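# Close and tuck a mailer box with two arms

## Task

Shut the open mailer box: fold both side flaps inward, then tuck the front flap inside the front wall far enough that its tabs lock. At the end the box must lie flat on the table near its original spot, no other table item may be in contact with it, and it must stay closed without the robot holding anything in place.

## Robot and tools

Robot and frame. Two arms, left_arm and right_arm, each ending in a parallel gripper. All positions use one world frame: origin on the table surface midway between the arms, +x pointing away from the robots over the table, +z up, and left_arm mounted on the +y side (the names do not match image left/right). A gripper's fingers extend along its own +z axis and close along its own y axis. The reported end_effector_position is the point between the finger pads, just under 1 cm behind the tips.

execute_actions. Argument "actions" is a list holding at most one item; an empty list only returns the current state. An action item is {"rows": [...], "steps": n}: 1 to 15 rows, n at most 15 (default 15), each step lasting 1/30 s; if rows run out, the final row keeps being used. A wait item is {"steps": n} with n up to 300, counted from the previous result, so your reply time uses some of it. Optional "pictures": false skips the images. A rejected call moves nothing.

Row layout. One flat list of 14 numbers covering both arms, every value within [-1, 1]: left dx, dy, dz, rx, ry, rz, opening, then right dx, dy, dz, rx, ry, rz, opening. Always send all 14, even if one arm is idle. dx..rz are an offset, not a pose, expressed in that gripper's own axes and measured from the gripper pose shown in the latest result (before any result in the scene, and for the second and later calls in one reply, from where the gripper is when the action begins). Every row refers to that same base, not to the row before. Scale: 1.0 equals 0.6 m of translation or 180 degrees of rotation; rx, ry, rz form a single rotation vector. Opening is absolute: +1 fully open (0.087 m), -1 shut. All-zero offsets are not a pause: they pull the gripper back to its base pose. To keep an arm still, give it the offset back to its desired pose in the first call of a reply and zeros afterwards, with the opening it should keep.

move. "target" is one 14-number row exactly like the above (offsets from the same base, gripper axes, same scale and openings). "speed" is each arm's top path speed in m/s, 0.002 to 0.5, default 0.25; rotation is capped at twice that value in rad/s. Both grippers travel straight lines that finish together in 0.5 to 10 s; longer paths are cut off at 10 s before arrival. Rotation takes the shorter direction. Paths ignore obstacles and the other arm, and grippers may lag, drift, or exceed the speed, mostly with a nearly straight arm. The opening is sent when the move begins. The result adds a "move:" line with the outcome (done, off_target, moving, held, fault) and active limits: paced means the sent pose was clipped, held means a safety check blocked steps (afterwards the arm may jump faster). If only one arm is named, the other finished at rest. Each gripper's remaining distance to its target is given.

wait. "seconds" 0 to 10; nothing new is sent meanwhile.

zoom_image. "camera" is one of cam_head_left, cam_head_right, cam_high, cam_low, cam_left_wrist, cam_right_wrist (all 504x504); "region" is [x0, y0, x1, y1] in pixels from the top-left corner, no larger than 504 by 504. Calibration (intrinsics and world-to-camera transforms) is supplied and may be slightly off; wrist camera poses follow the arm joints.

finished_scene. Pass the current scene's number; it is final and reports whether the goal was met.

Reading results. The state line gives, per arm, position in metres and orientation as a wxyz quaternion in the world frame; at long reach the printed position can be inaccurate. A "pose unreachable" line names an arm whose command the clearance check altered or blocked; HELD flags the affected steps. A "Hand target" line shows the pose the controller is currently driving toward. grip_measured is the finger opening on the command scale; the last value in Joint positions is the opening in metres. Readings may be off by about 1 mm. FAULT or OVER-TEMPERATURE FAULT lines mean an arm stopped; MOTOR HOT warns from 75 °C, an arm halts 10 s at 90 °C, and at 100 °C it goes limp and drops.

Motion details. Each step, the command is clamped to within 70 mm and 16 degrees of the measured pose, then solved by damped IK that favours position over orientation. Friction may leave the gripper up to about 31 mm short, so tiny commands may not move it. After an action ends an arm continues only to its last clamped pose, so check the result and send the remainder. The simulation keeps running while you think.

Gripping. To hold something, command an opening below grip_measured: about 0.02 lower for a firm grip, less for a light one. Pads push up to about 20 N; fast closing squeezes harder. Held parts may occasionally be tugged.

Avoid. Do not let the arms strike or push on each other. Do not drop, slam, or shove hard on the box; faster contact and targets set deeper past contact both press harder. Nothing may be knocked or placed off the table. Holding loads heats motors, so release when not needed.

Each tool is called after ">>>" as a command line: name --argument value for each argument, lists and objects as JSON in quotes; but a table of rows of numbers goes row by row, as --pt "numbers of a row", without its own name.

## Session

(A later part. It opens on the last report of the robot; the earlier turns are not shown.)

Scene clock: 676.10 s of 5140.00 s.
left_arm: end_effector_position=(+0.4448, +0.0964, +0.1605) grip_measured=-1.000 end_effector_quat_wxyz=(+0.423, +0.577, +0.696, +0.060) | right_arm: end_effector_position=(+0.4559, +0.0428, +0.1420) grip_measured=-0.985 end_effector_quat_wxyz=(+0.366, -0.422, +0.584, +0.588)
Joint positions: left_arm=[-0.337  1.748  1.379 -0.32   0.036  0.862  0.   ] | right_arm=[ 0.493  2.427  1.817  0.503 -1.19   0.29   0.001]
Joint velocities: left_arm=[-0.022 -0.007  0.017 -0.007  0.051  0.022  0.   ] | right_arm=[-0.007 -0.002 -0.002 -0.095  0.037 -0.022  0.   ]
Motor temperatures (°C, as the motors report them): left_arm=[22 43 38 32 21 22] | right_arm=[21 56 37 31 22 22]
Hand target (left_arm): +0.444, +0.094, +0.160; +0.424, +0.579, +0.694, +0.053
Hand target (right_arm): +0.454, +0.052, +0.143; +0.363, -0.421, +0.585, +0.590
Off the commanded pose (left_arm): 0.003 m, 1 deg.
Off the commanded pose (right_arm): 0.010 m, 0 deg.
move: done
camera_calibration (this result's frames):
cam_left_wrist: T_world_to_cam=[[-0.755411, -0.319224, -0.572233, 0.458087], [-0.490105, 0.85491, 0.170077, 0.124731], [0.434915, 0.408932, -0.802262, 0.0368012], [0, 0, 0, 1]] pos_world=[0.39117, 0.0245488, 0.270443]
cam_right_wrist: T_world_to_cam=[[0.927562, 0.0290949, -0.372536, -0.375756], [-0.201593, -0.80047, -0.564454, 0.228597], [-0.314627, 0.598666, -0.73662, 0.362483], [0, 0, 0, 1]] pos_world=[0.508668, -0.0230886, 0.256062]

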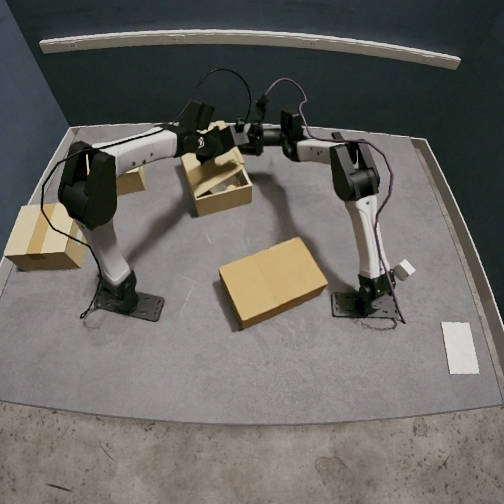

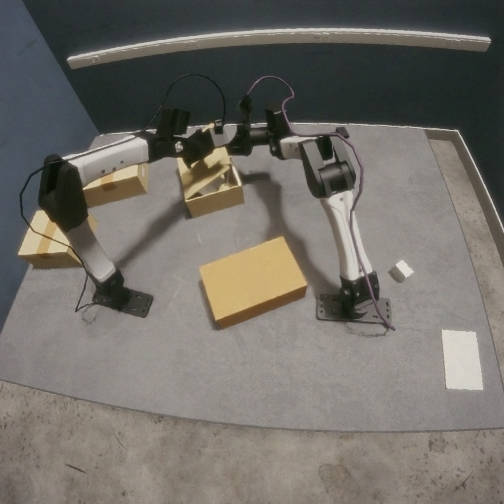

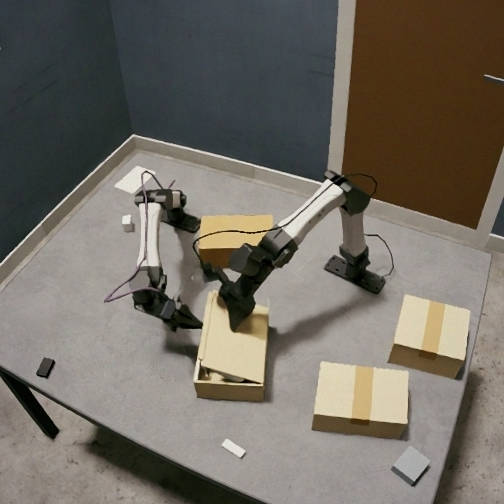

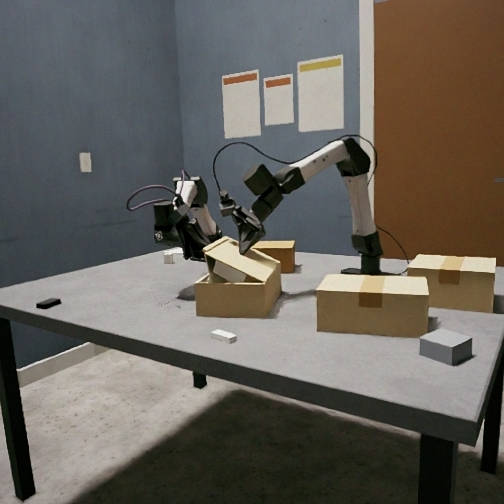

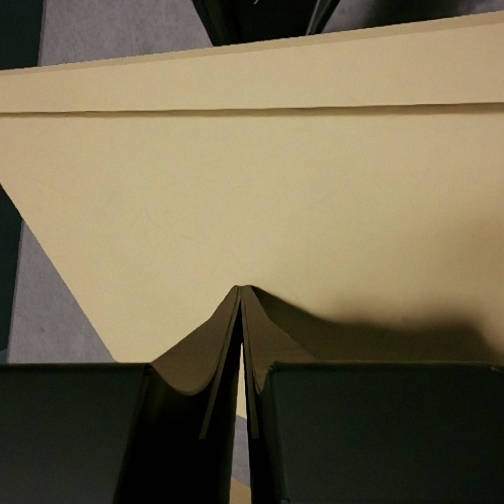

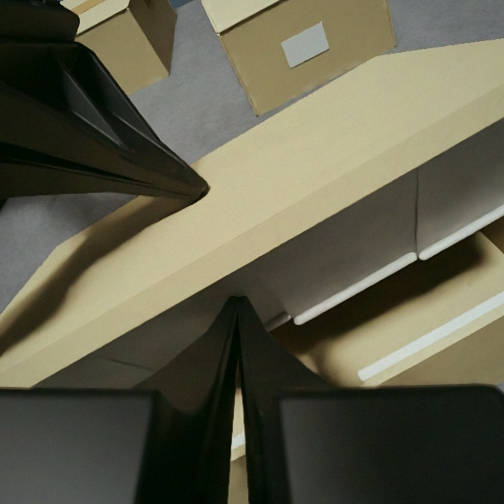

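>>> move --target '[0.039,-0.043,0.048,0,0,0,-1,0.054,-0.022,-0.035,0,0,0,-1]' --speed 0.03

Scene clock: 680.60 s of 5140.00 s.
left_arm: end_effector_position=(+0.4508, +0.0935, +0.1396) grip_measured=-1.000 end_effector_quat_wxyz=(+0.447, +0.569, +0.687, +0.066) | right_arm: end_effector_position=(+0.4571, +0.0249, +0.1186) grip_measured=-0.985 end_effector_quat_wxyz=(+0.367, -0.422, +0.584, +0.589)
Joint positions: left_arm=[-0.337  1.759  1.266 -0.141  0.033  0.862  0.   ] | right_arm=[ 0.461  2.442  1.744  0.586 -1.222  0.283  0.001]
Joint velocities: left_arm=[ 0.022 -0.012  0.002 -0.022  0.022  0.022  0.   ] | right_arm=[-0.002  0.007 -0.002  0.022 -0.051 -0.022 -0.001]
Motor temperatures (°C, as the motors report them): left_arm=[22 43 38 32 21 22] | right_arm=[21 56 37 31 22 22]
Hand target (left_arm): +0.444, +0.096, +0.116; +0.423, +0.577, +0.697, +0.060
Hand target (right_arm): +0.457, +0.021, +0.108; +0.366, -0.422, +0.585, +0.588
Off the commanded pose (left_arm): 0.025 m, 3 deg.
Off the commanded pose (right_arm): 0.012 m, 0 deg.
move: off_target (left_arm, right_arm)
camera_calibration (this result's frames):
cam_left_wrist: T_world_to_cam=[[-0.72583, -0.335638, -0.600431, 0.441905], [-0.498913, 0.857792, 0.123609, 0.1439], [0.473557, 0.389282, -0.790065, 0.00128825], [0, 0, 0, 1]] pos_world=[0.391932, 0.0243823, 0.248564]
cam_right_wrist: T_world_to_cam=[[0.927776, 0.0293247, -0.371985, -0.385263], [-0.201524, -0.799633, -0.565663, 0.201365], [-0.314039, 0.599772, -0.735971, 0.355967], [0, 0, 0, 1]] pos_world=[0.509805, -0.0411834, 0.232574]

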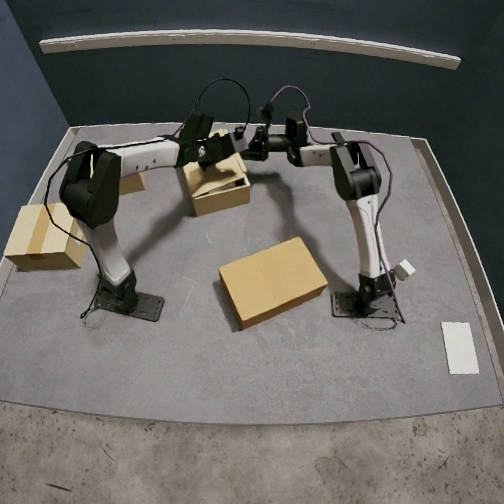

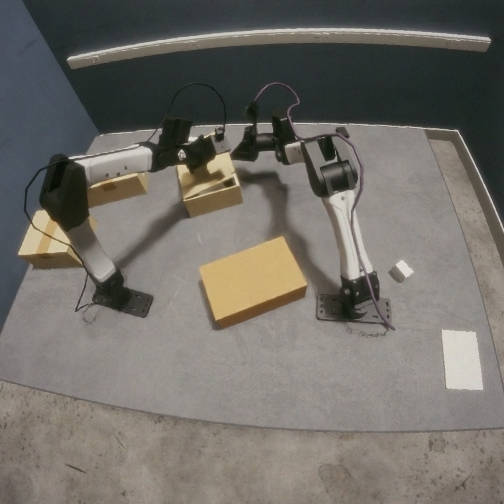

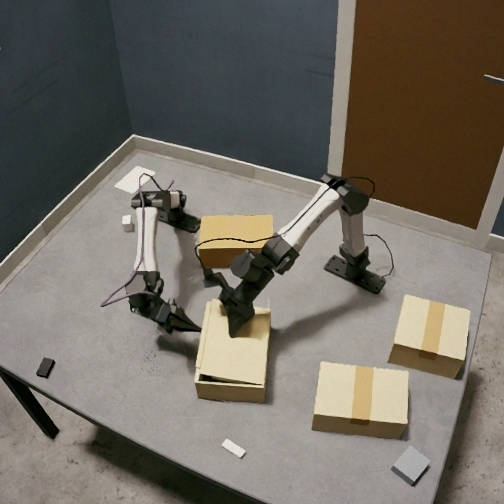

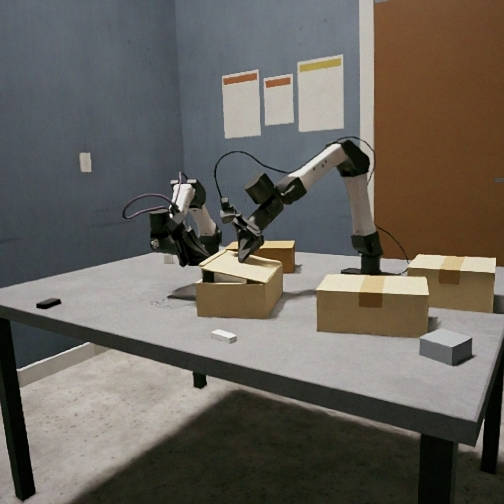

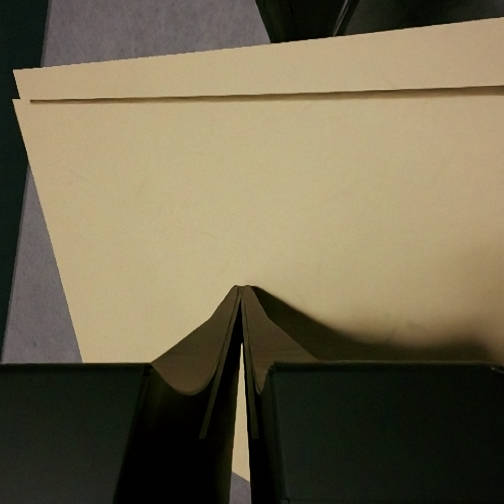

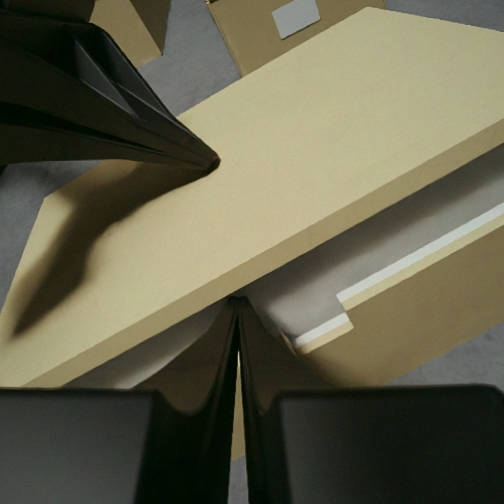

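Flap is inside. Withdraw right, press down.

>>> move --target '[0.055,-0.06,0.06,0,0,0,-1,0,0,-0.12,0,0,0,-1]' --speed 0.05

Scene clock: 683.90 s of 5140.00 s.
left_arm: end_effector_position=(+0.4629, +0.0867, +0.1188) grip_measured=-1.000 end_effector_quat_wxyz=(+0.492, +0.554, +0.668, +0.074) | right_arm: end_effector_position=(+0.4653, -0.0432, +0.1157) grip_measured=-0.985 end_effector_quat_wxyz=(+0.368, -0.419, +0.585, +0.589)
Joint positions: left_arm=[-0.337  1.801  1.146  0.124  0.034  0.862  0.   ] | right_arm=[ 0.331  2.384  1.636  0.589 -1.347  0.236  0.001]
Joint velocities: left_arm=[-0.007 -0.002 -0.022  0.081 -0.066 -0.022  0.   ] | right_arm=[-0.012  0.017  0.002 -0.007 -0.022  0.037 -0.   ]
Motor temperatures (°C, as the motors report them): left_arm=[22 42 38 32 21 22] | right_arm=[21 56 37 31 22 22]
Hand target (left_arm): +0.450, +0.094, +0.080; +0.447, +0.569, +0.687, +0.065
Hand target (right_arm): +0.461, -0.047, +0.121; +0.367, -0.421, +0.583, +0.589
Off the commanded pose (left_arm): 0.042 m, 6 deg.
Off the commanded pose (right_arm): 0.008 m, 0 deg.
move: off_target (left_arm)
camera_calibration (this result's frames):
cam_left_wrist: T_world_to_cam=[[-0.669964, -0.366484, -0.64563, 0.418071], [-0.505513, 0.862101, 0.0352052, 0.171488], [0.543696, 0.34996, -0.762839, -0.0504595], [0, 0, 0, 1]] pos_world=[0.394216, 0.0230353, 0.225389]
cam_right_wrist: T_world_to_cam=[[0.926664, 0.0259416, -0.374995, -0.391232], [-0.207169, -0.797176, -0.567091, 0.149822], [-0.313648, 0.60319, -0.73334, 0.396874], [0, 0, 0, 1]] pos_world=[0.518058, -0.109807, 0.229296]

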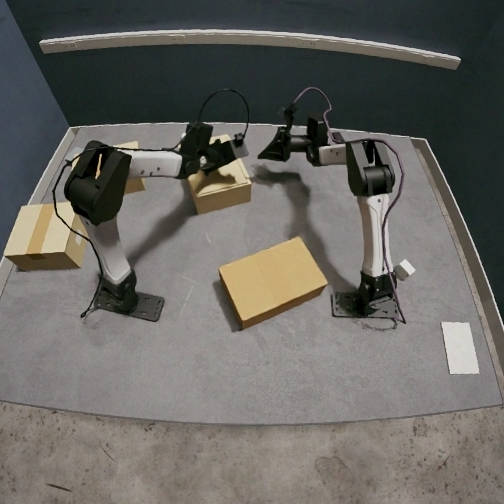

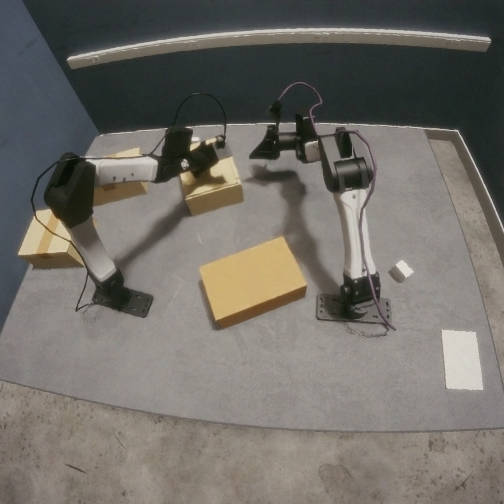

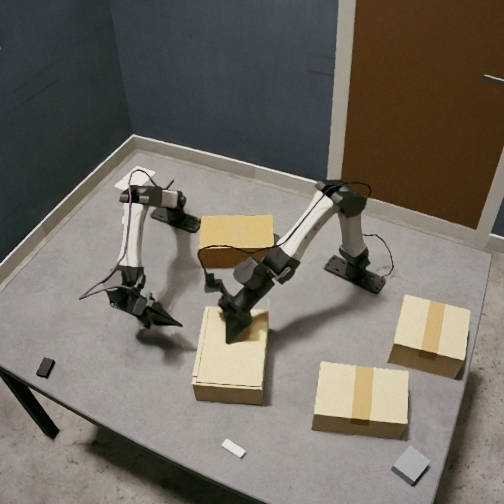

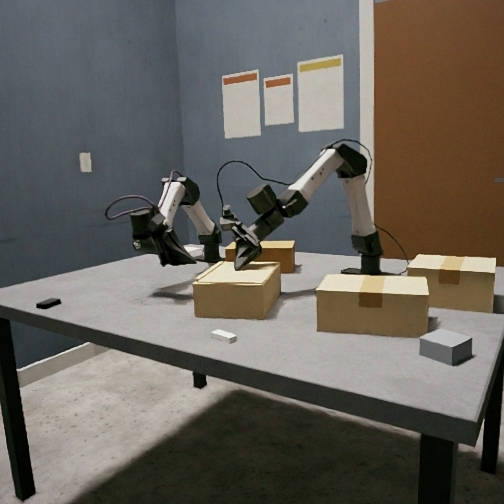

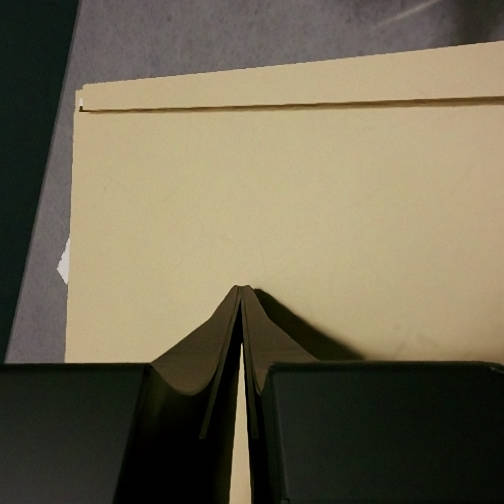

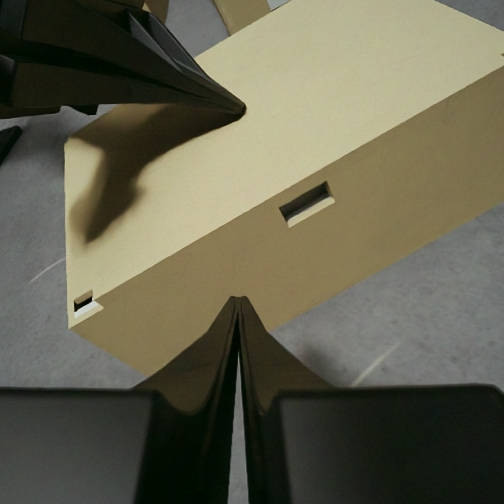

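>>> move --target '[0.149,0.002,-0.298,0,0,0,-1,0,0,-0.2,0,0,0,-1]'

>>> move --target '[0.091,-0.102,0.08,0,0,0,-1,0,0,0,0,0,0,-1]' --speed 0.15

Scene clock: 689.77 s of 5140.00 s.
left_arm: end_effector_position=(+0.3467, +0.2351, +0.1763) grip_measured=-1.000 end_effector_quat_wxyz=(+0.508, +0.552, +0.656, +0.087) | right_arm: end_effector_position=(+0.4780, -0.1631, +0.1138) grip_measured=-0.985 end_effector_quat_wxyz=(+0.380, -0.404, +0.580, +0.596)
Joint positions: left_arm=[ 0.011  1.073  0.727 -0.171  0.328  1.05   0.   ] | right_arm=[ 0.086  2.35   1.585  0.454 -1.571  0.084  0.001]
Joint velocities: left_arm=[-0.012  0.022  0.007 -0.022  0.022 -0.051  0.   ] | right_arm=[-0.002 -0.017  0.002 -0.007  0.022 -0.022 -0.   ]
Motor temperatures (°C, as the motors report them): left_arm=[22 42 38 32 21 22] | right_arm=[21 58 37 31 22 22]
Hand target (left_arm): +0.338, +0.239, +0.162; +0.491, +0.556, +0.666, +0.078
Hand target (right_arm): +0.472, -0.162, +0.120; +0.378, -0.408, +0.577, +0.598
Off the commanded pose (left_arm): 0.019 m, 3 deg.
Off the commanded pose (right_arm): 0.008 m, 2 deg.
joint sent to its limit (right arm) — the command would take joint 5 (wrist yaw) past its lower limit, so that joint was sent only as far as its limit.
After step 90, 1.33 s passed at rest.
move: off_target (left_arm)
camera_calibration (this result's frames):
cam_left_wrist: T_world_to_cam=[[-0.637328, -0.368265, -0.676901, 0.426355], [-0.507144, 0.861818, 0.00862669, -0.0118739], [0.580188, 0.348784, -0.736024, -0.0124926], [0, 0, 0, 1]] pos_world=[0.272954, 0.171602, 0.279508]
cam_right_wrist: T_world_to_cam=[[0.925124, 0.0182118, -0.379227, -0.400621], [-0.228087, -0.771849, -0.593486, 0.0729416], [-0.303514, 0.635545, -0.709902, 0.469481], [0, 0, 0, 1]] pos_world=[0.529756, -0.234781, 0.224649]

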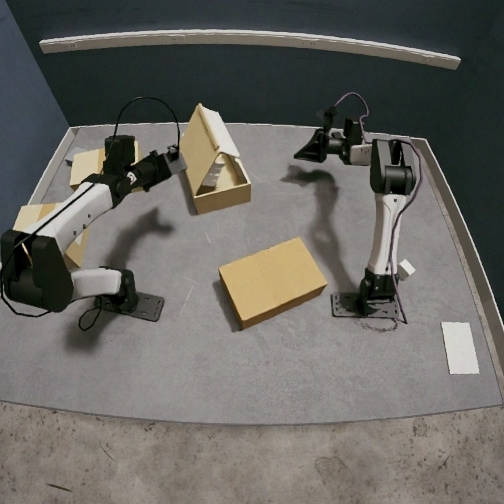

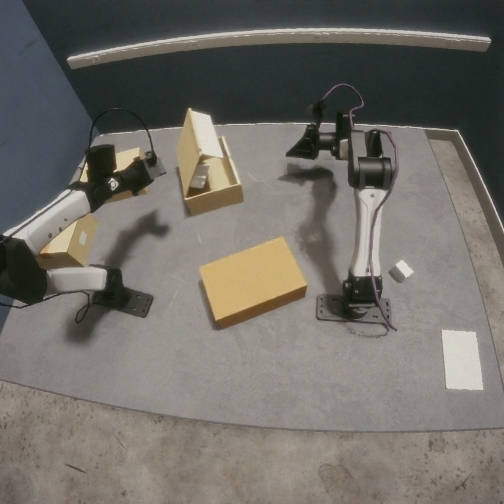

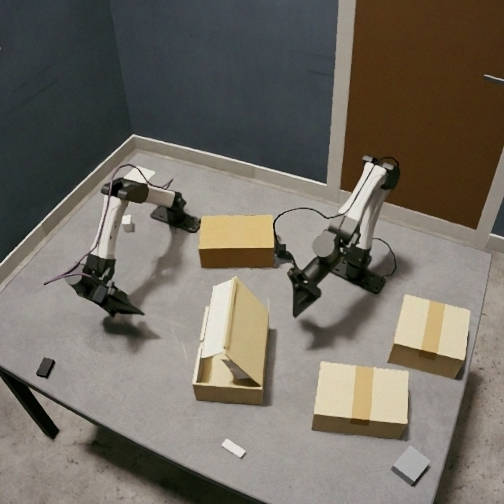

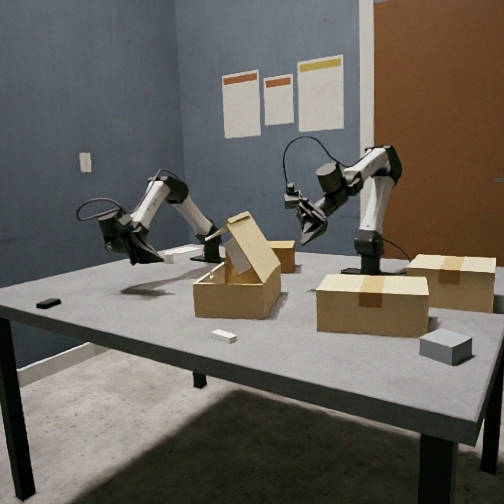

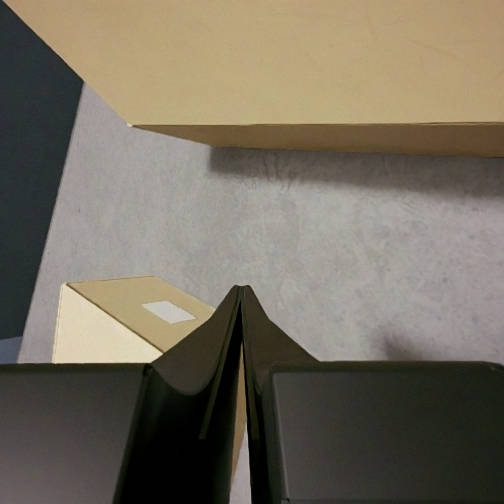

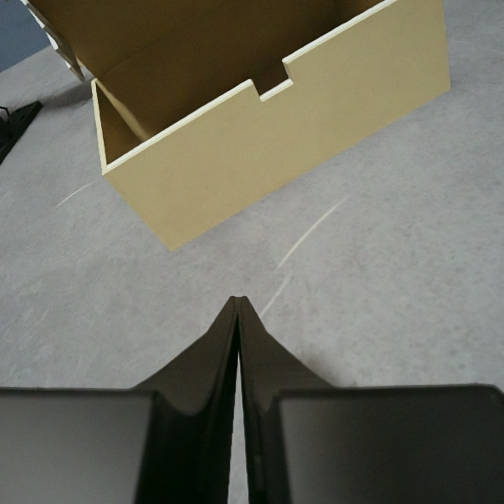

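Scene clock: 691.13 s of 5140.00 s.
left_arm: end_effector_position=(+0.3567, +0.2336, +0.0941) grip_measured=-1.000 end_effector_quat_wxyz=(+0.520, +0.549, +0.648, +0.093) | right_arm: end_effector_position=(+0.4780, -0.1631, +0.1138) grip_measured=-0.985 end_effector_quat_wxyz=(+0.380, -0.404, +0.580, +0.596)
Joint positions: left_arm=[0.011 1.251 0.451 0.313 0.328 1.05  0.   ] | right_arm=[ 0.086  2.35   1.585  0.454 -1.571  0.084  0.001]
Joint velocities: left_arm=[-0.007 -0.032  0.022 -0.022 -0.051 -0.037  0.   ] | right_arm=[-0.017 -0.007 -0.002 -0.066 -0.037  0.007 -0.   ]
Motor temperatures (°C, as the motors report them): left_arm=[22 41 37 32 21 22] | right_arm=[21 58 37 31 22 22]
Hand target (left_arm): +0.351, +0.234, +0.081; +0.508, +0.552, +0.656, +0.087
Hand target (right_arm): +0.478, -0.163, +0.114; +0.380, -0.404, +0.580, +0.596
Off the commanded pose (left_arm): 0.014 m, 2 deg.
Off the commanded pose (right_arm): 0.000 m, 0 deg.
move: off_target (left_arm)
camera_calibration (this result's frames):
cam_left_wrist: T_world_to_cam=[[-0.616665, -0.371542, -0.694032, 0.371519], [-0.507111, 0.861813, -0.0107798, -0.00291471], [0.602131, 0.345304, -0.719863, -0.0867619], [0, 0, 0, 1]] pos_world=[0.279867, 0.170506, 0.195358]
cam_right_wrist: T_world_to_cam=[[0.925124, 0.0182118, -0.379227, -0.400621], [-0.228087, -0.771849, -0.593486, 0.0729416], [-0.303514, 0.635545, -0.709902, 0.469481], [0, 0, 0, 1]] pos_world=[0.529756, -0.234781, 0.224649]

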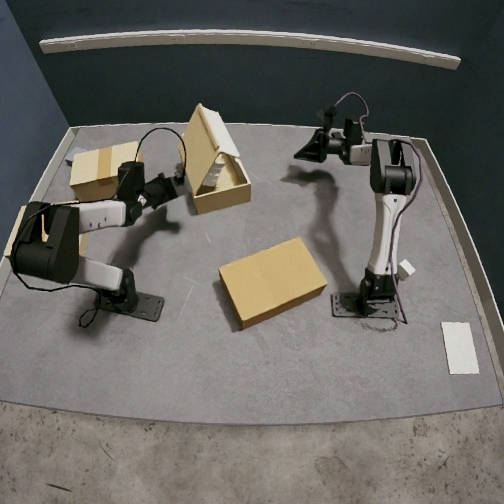

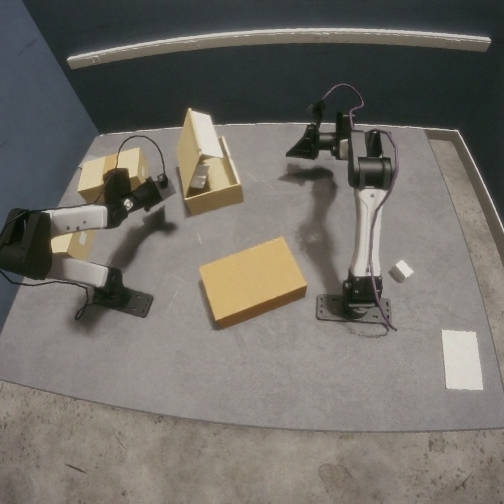

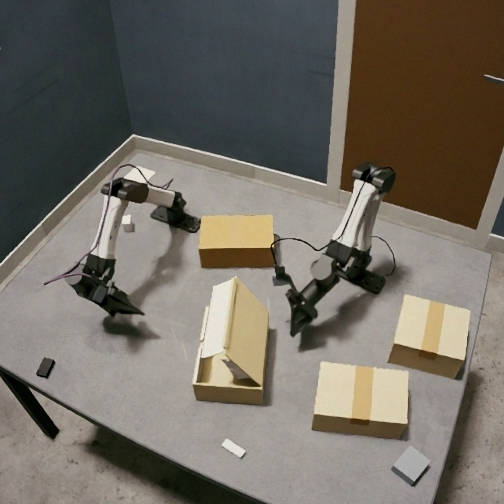

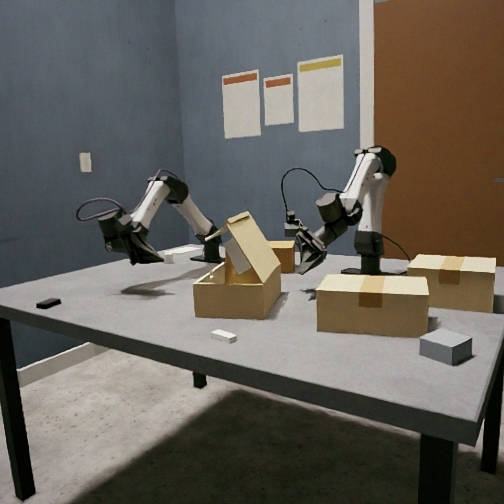

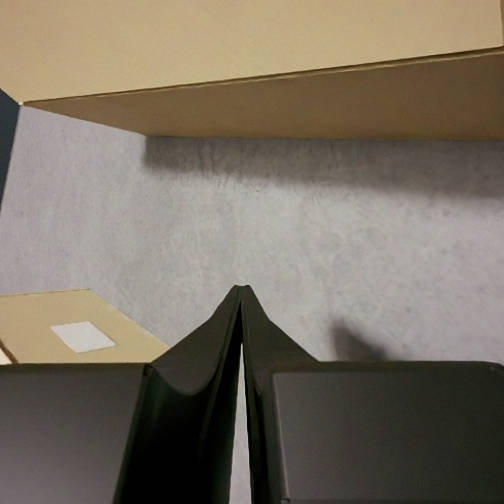

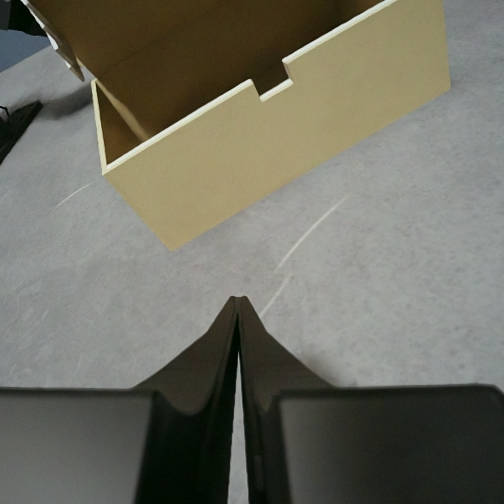

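>>> move --target '[-0.14,0.235,-0.003,0.086,0.071,0,-1,-0.07,0.05,0.19,0,0,0,-1]'

Scene clock: 697.47 s of 5140.00 s.
left_arm: end_effector_position=(+0.4324, +0.2244, +0.2431) grip_measured=-1.000 end_effector_quat_wxyz=(+0.380, +0.593, +0.707, +0.066) | right_arm: end_effector_position=(+0.4562, -0.0506, +0.1479) grip_measured=-0.985 end_effector_quat_wxyz=(+0.360, -0.398, +0.592, +0.601)
Joint positions: left_arm=[-0.022  1.623  1.631 -0.815  0.237  1.111  0.   ] | right_arm=[ 0.32   2.301  1.585  0.638 -1.348  0.362  0.001]
Joint velocities: left_arm=[-0.007 -0.012  0.007 -0.022 -0.022  0.022  0.   ] | right_arm=[-0.007 -0.007  0.002 -0.037 -0.007  0.007 -0.   ]
Motor temperatures (°C, as the motors report them): left_arm=[22 40 37 32 21 22] | right_arm=[21 58 37 31 22 22]
Hand target (left_arm): +0.431, +0.222, +0.239; +0.367, +0.600, +0.708, +0.062
Hand target (right_arm): +0.462, -0.050, +0.163; +0.379, -0.405, +0.581, +0.595
Off the commanded pose (left_arm): 0.006 m, 2 deg.
Off the commanded pose (right_arm): 0.017 m, 3 deg.
After step 90, 1.73 s passed at rest.
move: off_target (right_arm)
camera_calibration (this result's frames):
cam_left_wrist: T_world_to_cam=[[-0.790828, -0.279188, -0.544652, 0.536519], [-0.475719, 0.840291, 0.260005, -0.0296051], [0.385076, 0.46472, -0.797341, 0.0639516], [0, 0, 0, 1]] pos_world=[0.385584, 0.144947, 0.350905]
cam_right_wrist: T_world_to_cam=[[0.907623, 0.0197571, -0.419321, -0.355648], [-0.245305, -0.785635, -0.567982, 0.178392], [-0.340655, 0.618375, -0.708214, 0.431478], [0, 0, 0, 1]] pos_world=[0.51354, -0.119638, 0.257771]

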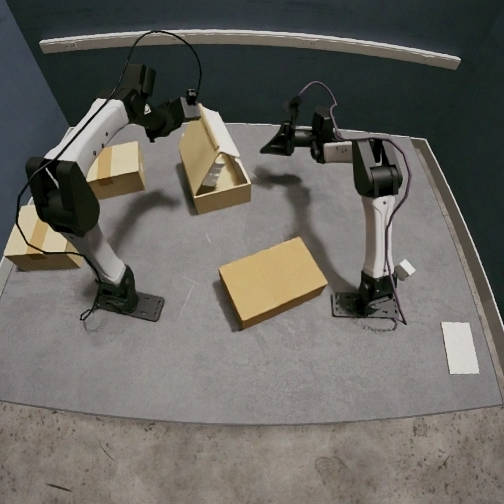

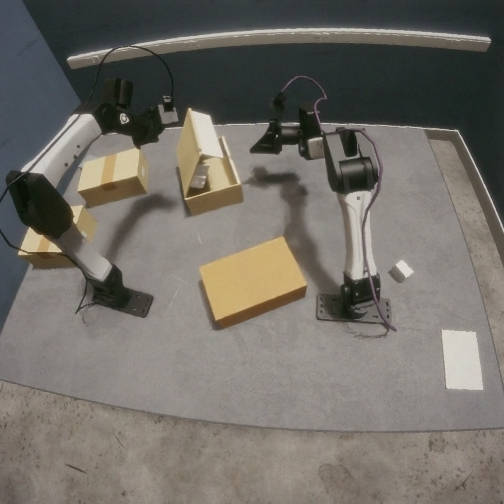

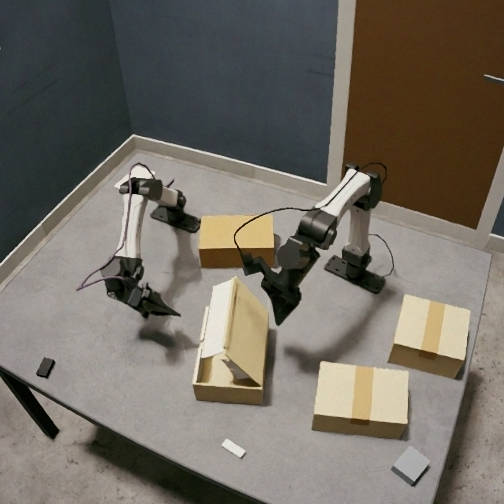

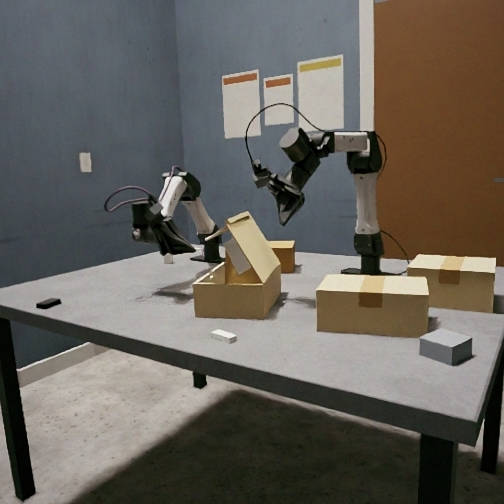

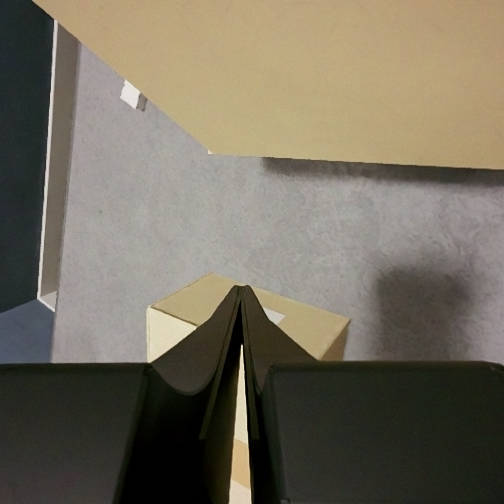

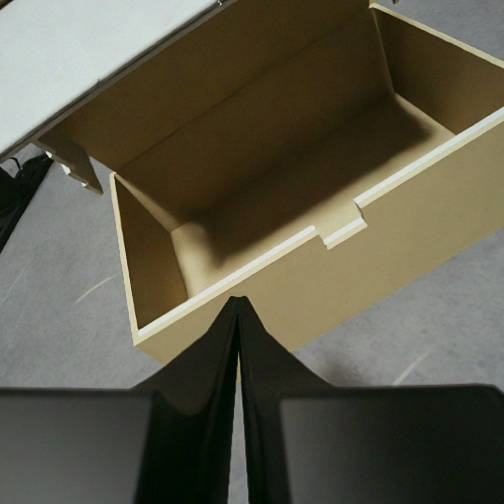

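>>> move --target '[-0.14,-0.131,0.199,0,0,0,-1,0,0,0,0,0,0,-1]' --speed 0.08

>>> move --target '[0,0,0,0,0,0,-1,0,0,0.165,0,0,0,-1]' --speed 0.05

Scene clock: 702.53 s of 5140.00 s.
left_arm: end_effector_position=(+0.4470, +0.0869, +0.1668) grip_measured=-1.000 end_effector_quat_wxyz=(+0.389, +0.590, +0.705, +0.063) | right_arm: end_effector_position=(+0.4563, -0.0506, +0.1481) grip_measured=-0.985 end_effector_quat_wxyz=(+0.361, -0.398, +0.592, +0.601)
Joint positions: left_arm=[-0.362  1.818  1.535 -0.477  0.004  0.862  0.   ] | right_arm=[ 0.32   2.301  1.585  0.64  -1.347  0.364  0.001]
Joint velocities: left_arm=[ 0.012 -0.012 -0.007 -0.081 -0.095  0.051  0.   ] | right_arm=[ 0.002 -0.007 -0.007 -0.051  0.037 -0.022  0.   ]
Motor temperatures (°C, as the motors report them): left_arm=[22 40 38 32 21 22] | right_arm=[21 58 37 31 22 22]
Hand target (left_arm): +0.446, +0.084, +0.155; +0.380, +0.592, +0.708, +0.061
Hand target (right_arm): +0.456, -0.051, +0.148; +0.360, -0.398, +0.592, +0.601
Off the commanded pose (left_arm): 0.012 m, 1 deg.
Off the commanded pose (right_arm): 0.000 m, 0 deg.
move: off_target (left_arm)
camera_calibration (this result's frames):
cam_left_wrist: T_world_to_cam=[[-0.785053, -0.287353, -0.548744, 0.466926], [-0.477487, 0.845058, 0.24059, 0.116367], [0.394586, 0.450894, -0.800622, 0.0588684], [0, 0, 0, 1]] pos_world=[0.398896, 0.0092922, 0.275357]
cam_right_wrist: T_world_to_cam=[[0.90776, 0.0195887, -0.419033, -0.355747], [-0.245455, -0.785253, -0.568444, 0.178739], [-0.340182, 0.618865, -0.708013, 0.431444], [0, 0, 0, 1]] pos_world=[0.513575, -0.119681, 0.258001]

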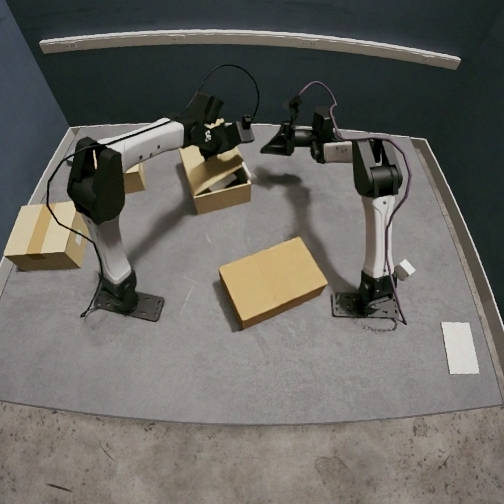

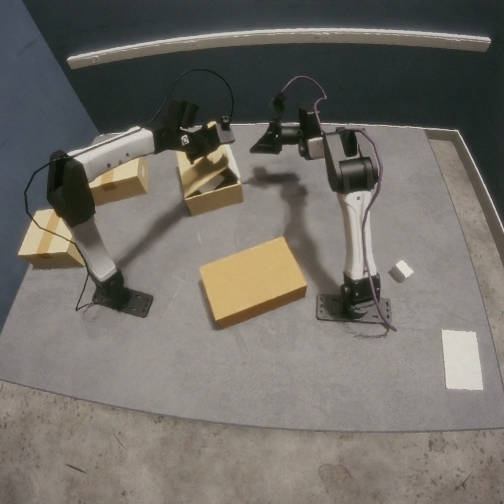

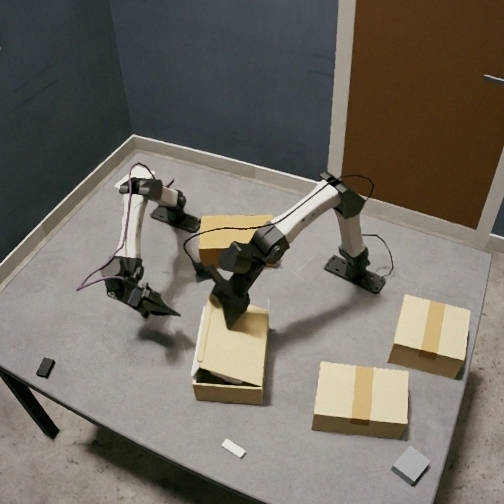

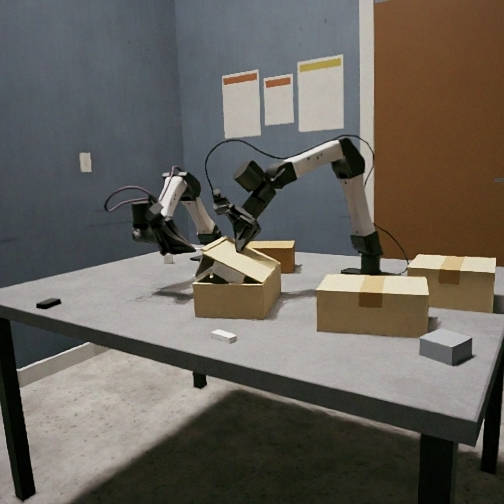

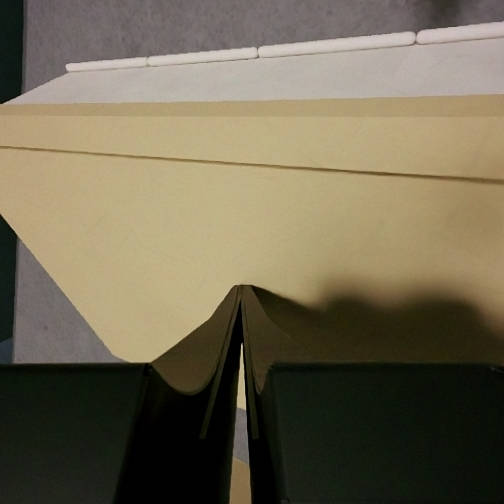

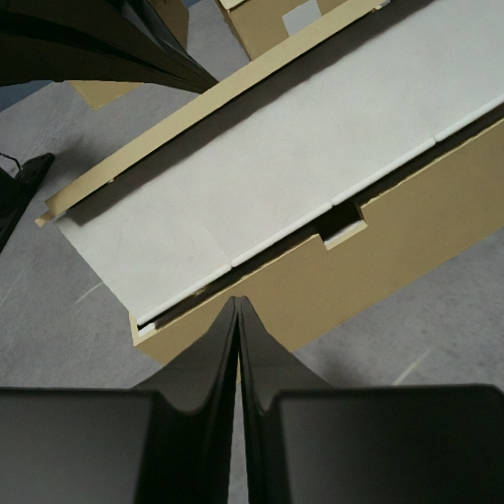

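Scene clock: 704.80 s of 5140.00 s.
left_arm: end_effector_position=(+0.4477, +0.0885, +0.1670) grip_measured=-1.000 end_effector_quat_wxyz=(+0.388, +0.589, +0.706, +0.067) | right_arm: end_effector_position=(+0.4516, +0.0402, +0.1464) grip_measured=-0.985 end_effector_quat_wxyz=(+0.363, -0.401, +0.590, +0.600)
Joint positions: left_arm=[-0.362  1.818  1.535 -0.477 -0.005  0.862  0.   ] | right_arm=[ 0.49   2.408  1.762  0.599 -1.179  0.386  0.001]
Joint velocities: left_arm=[-0.017  0.002 -0.012  0.037 -0.051 -0.081  0.   ] | right_arm=[-0.002 -0.012  0.002 -0.007 -0.022  0.007  0.   ]
Motor temperatures (°C, as the motors report them): left_arm=[22 40 38 32 21 22] | right_arm=[21 58 37 31 22 22]
Hand target (left_arm): +0.447, +0.087, +0.167; +0.389, +0.590, +0.705, +0.063
Hand target (right_arm): +0.452, +0.048, +0.146; +0.361, -0.398, +0.592, +0.601
Off the commanded pose (left_arm): 0.002 m, 1 deg.
Off the commanded pose (right_arm): 0.008 m, 1 deg.
move: done
camera_calibration (this result's frames):
cam_left_wrist: T_world_to_cam=[[-0.781228, -0.289639, -0.552985, 0.467201], [-0.484114, 0.840363, 0.24377, 0.118169], [0.394102, 0.458148, -0.796733, 0.0570002], [0, 0, 0, 1]] pos_world=[0.399734, 0.00990073, 0.274963]
cam_right_wrist: T_world_to_cam=[[0.911569, 0.0214492, -0.410587, -0.356983], [-0.238438, -0.785975, -0.57043, 0.245031], [-0.334946, 0.617886, -0.711357, 0.370601], [0, 0, 0, 1]] pos_world=[0.507971, -0.0287443, 0.25683]

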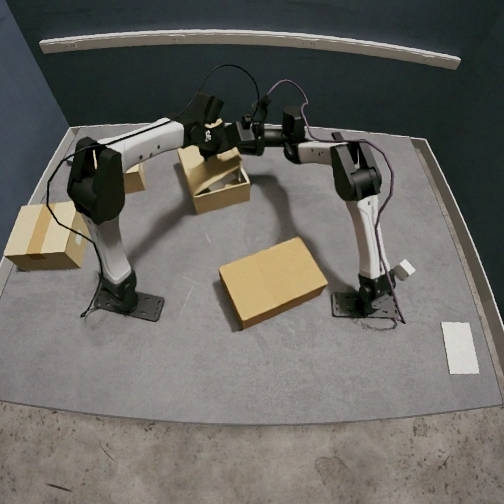

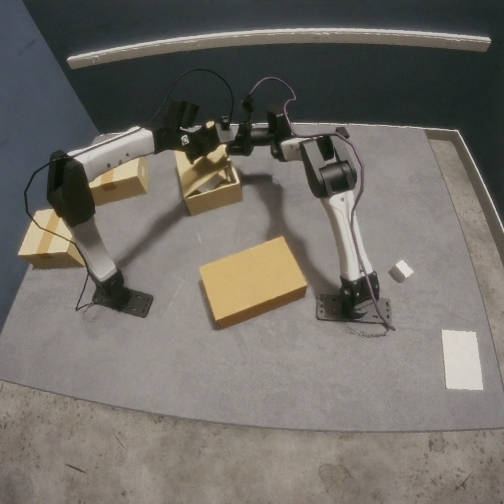

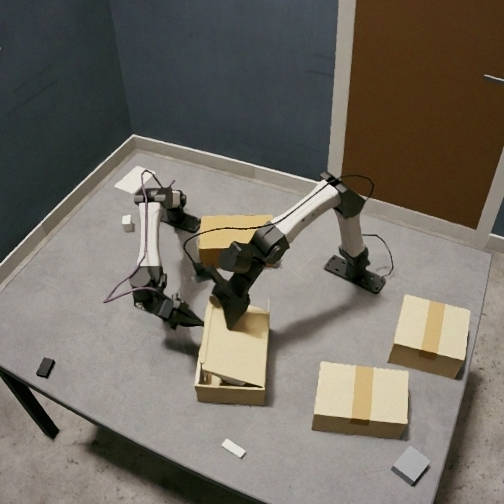

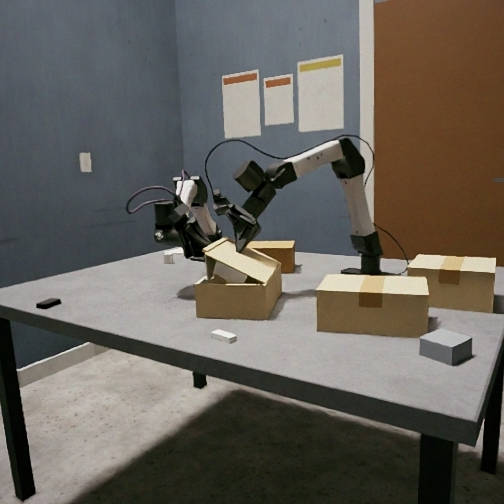

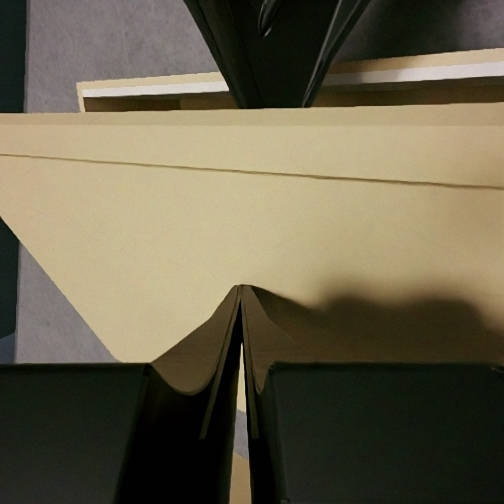

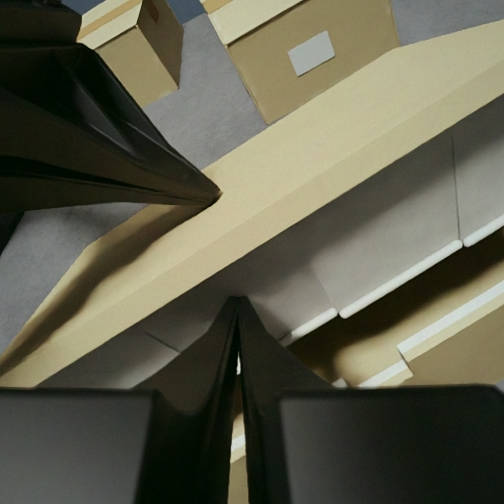

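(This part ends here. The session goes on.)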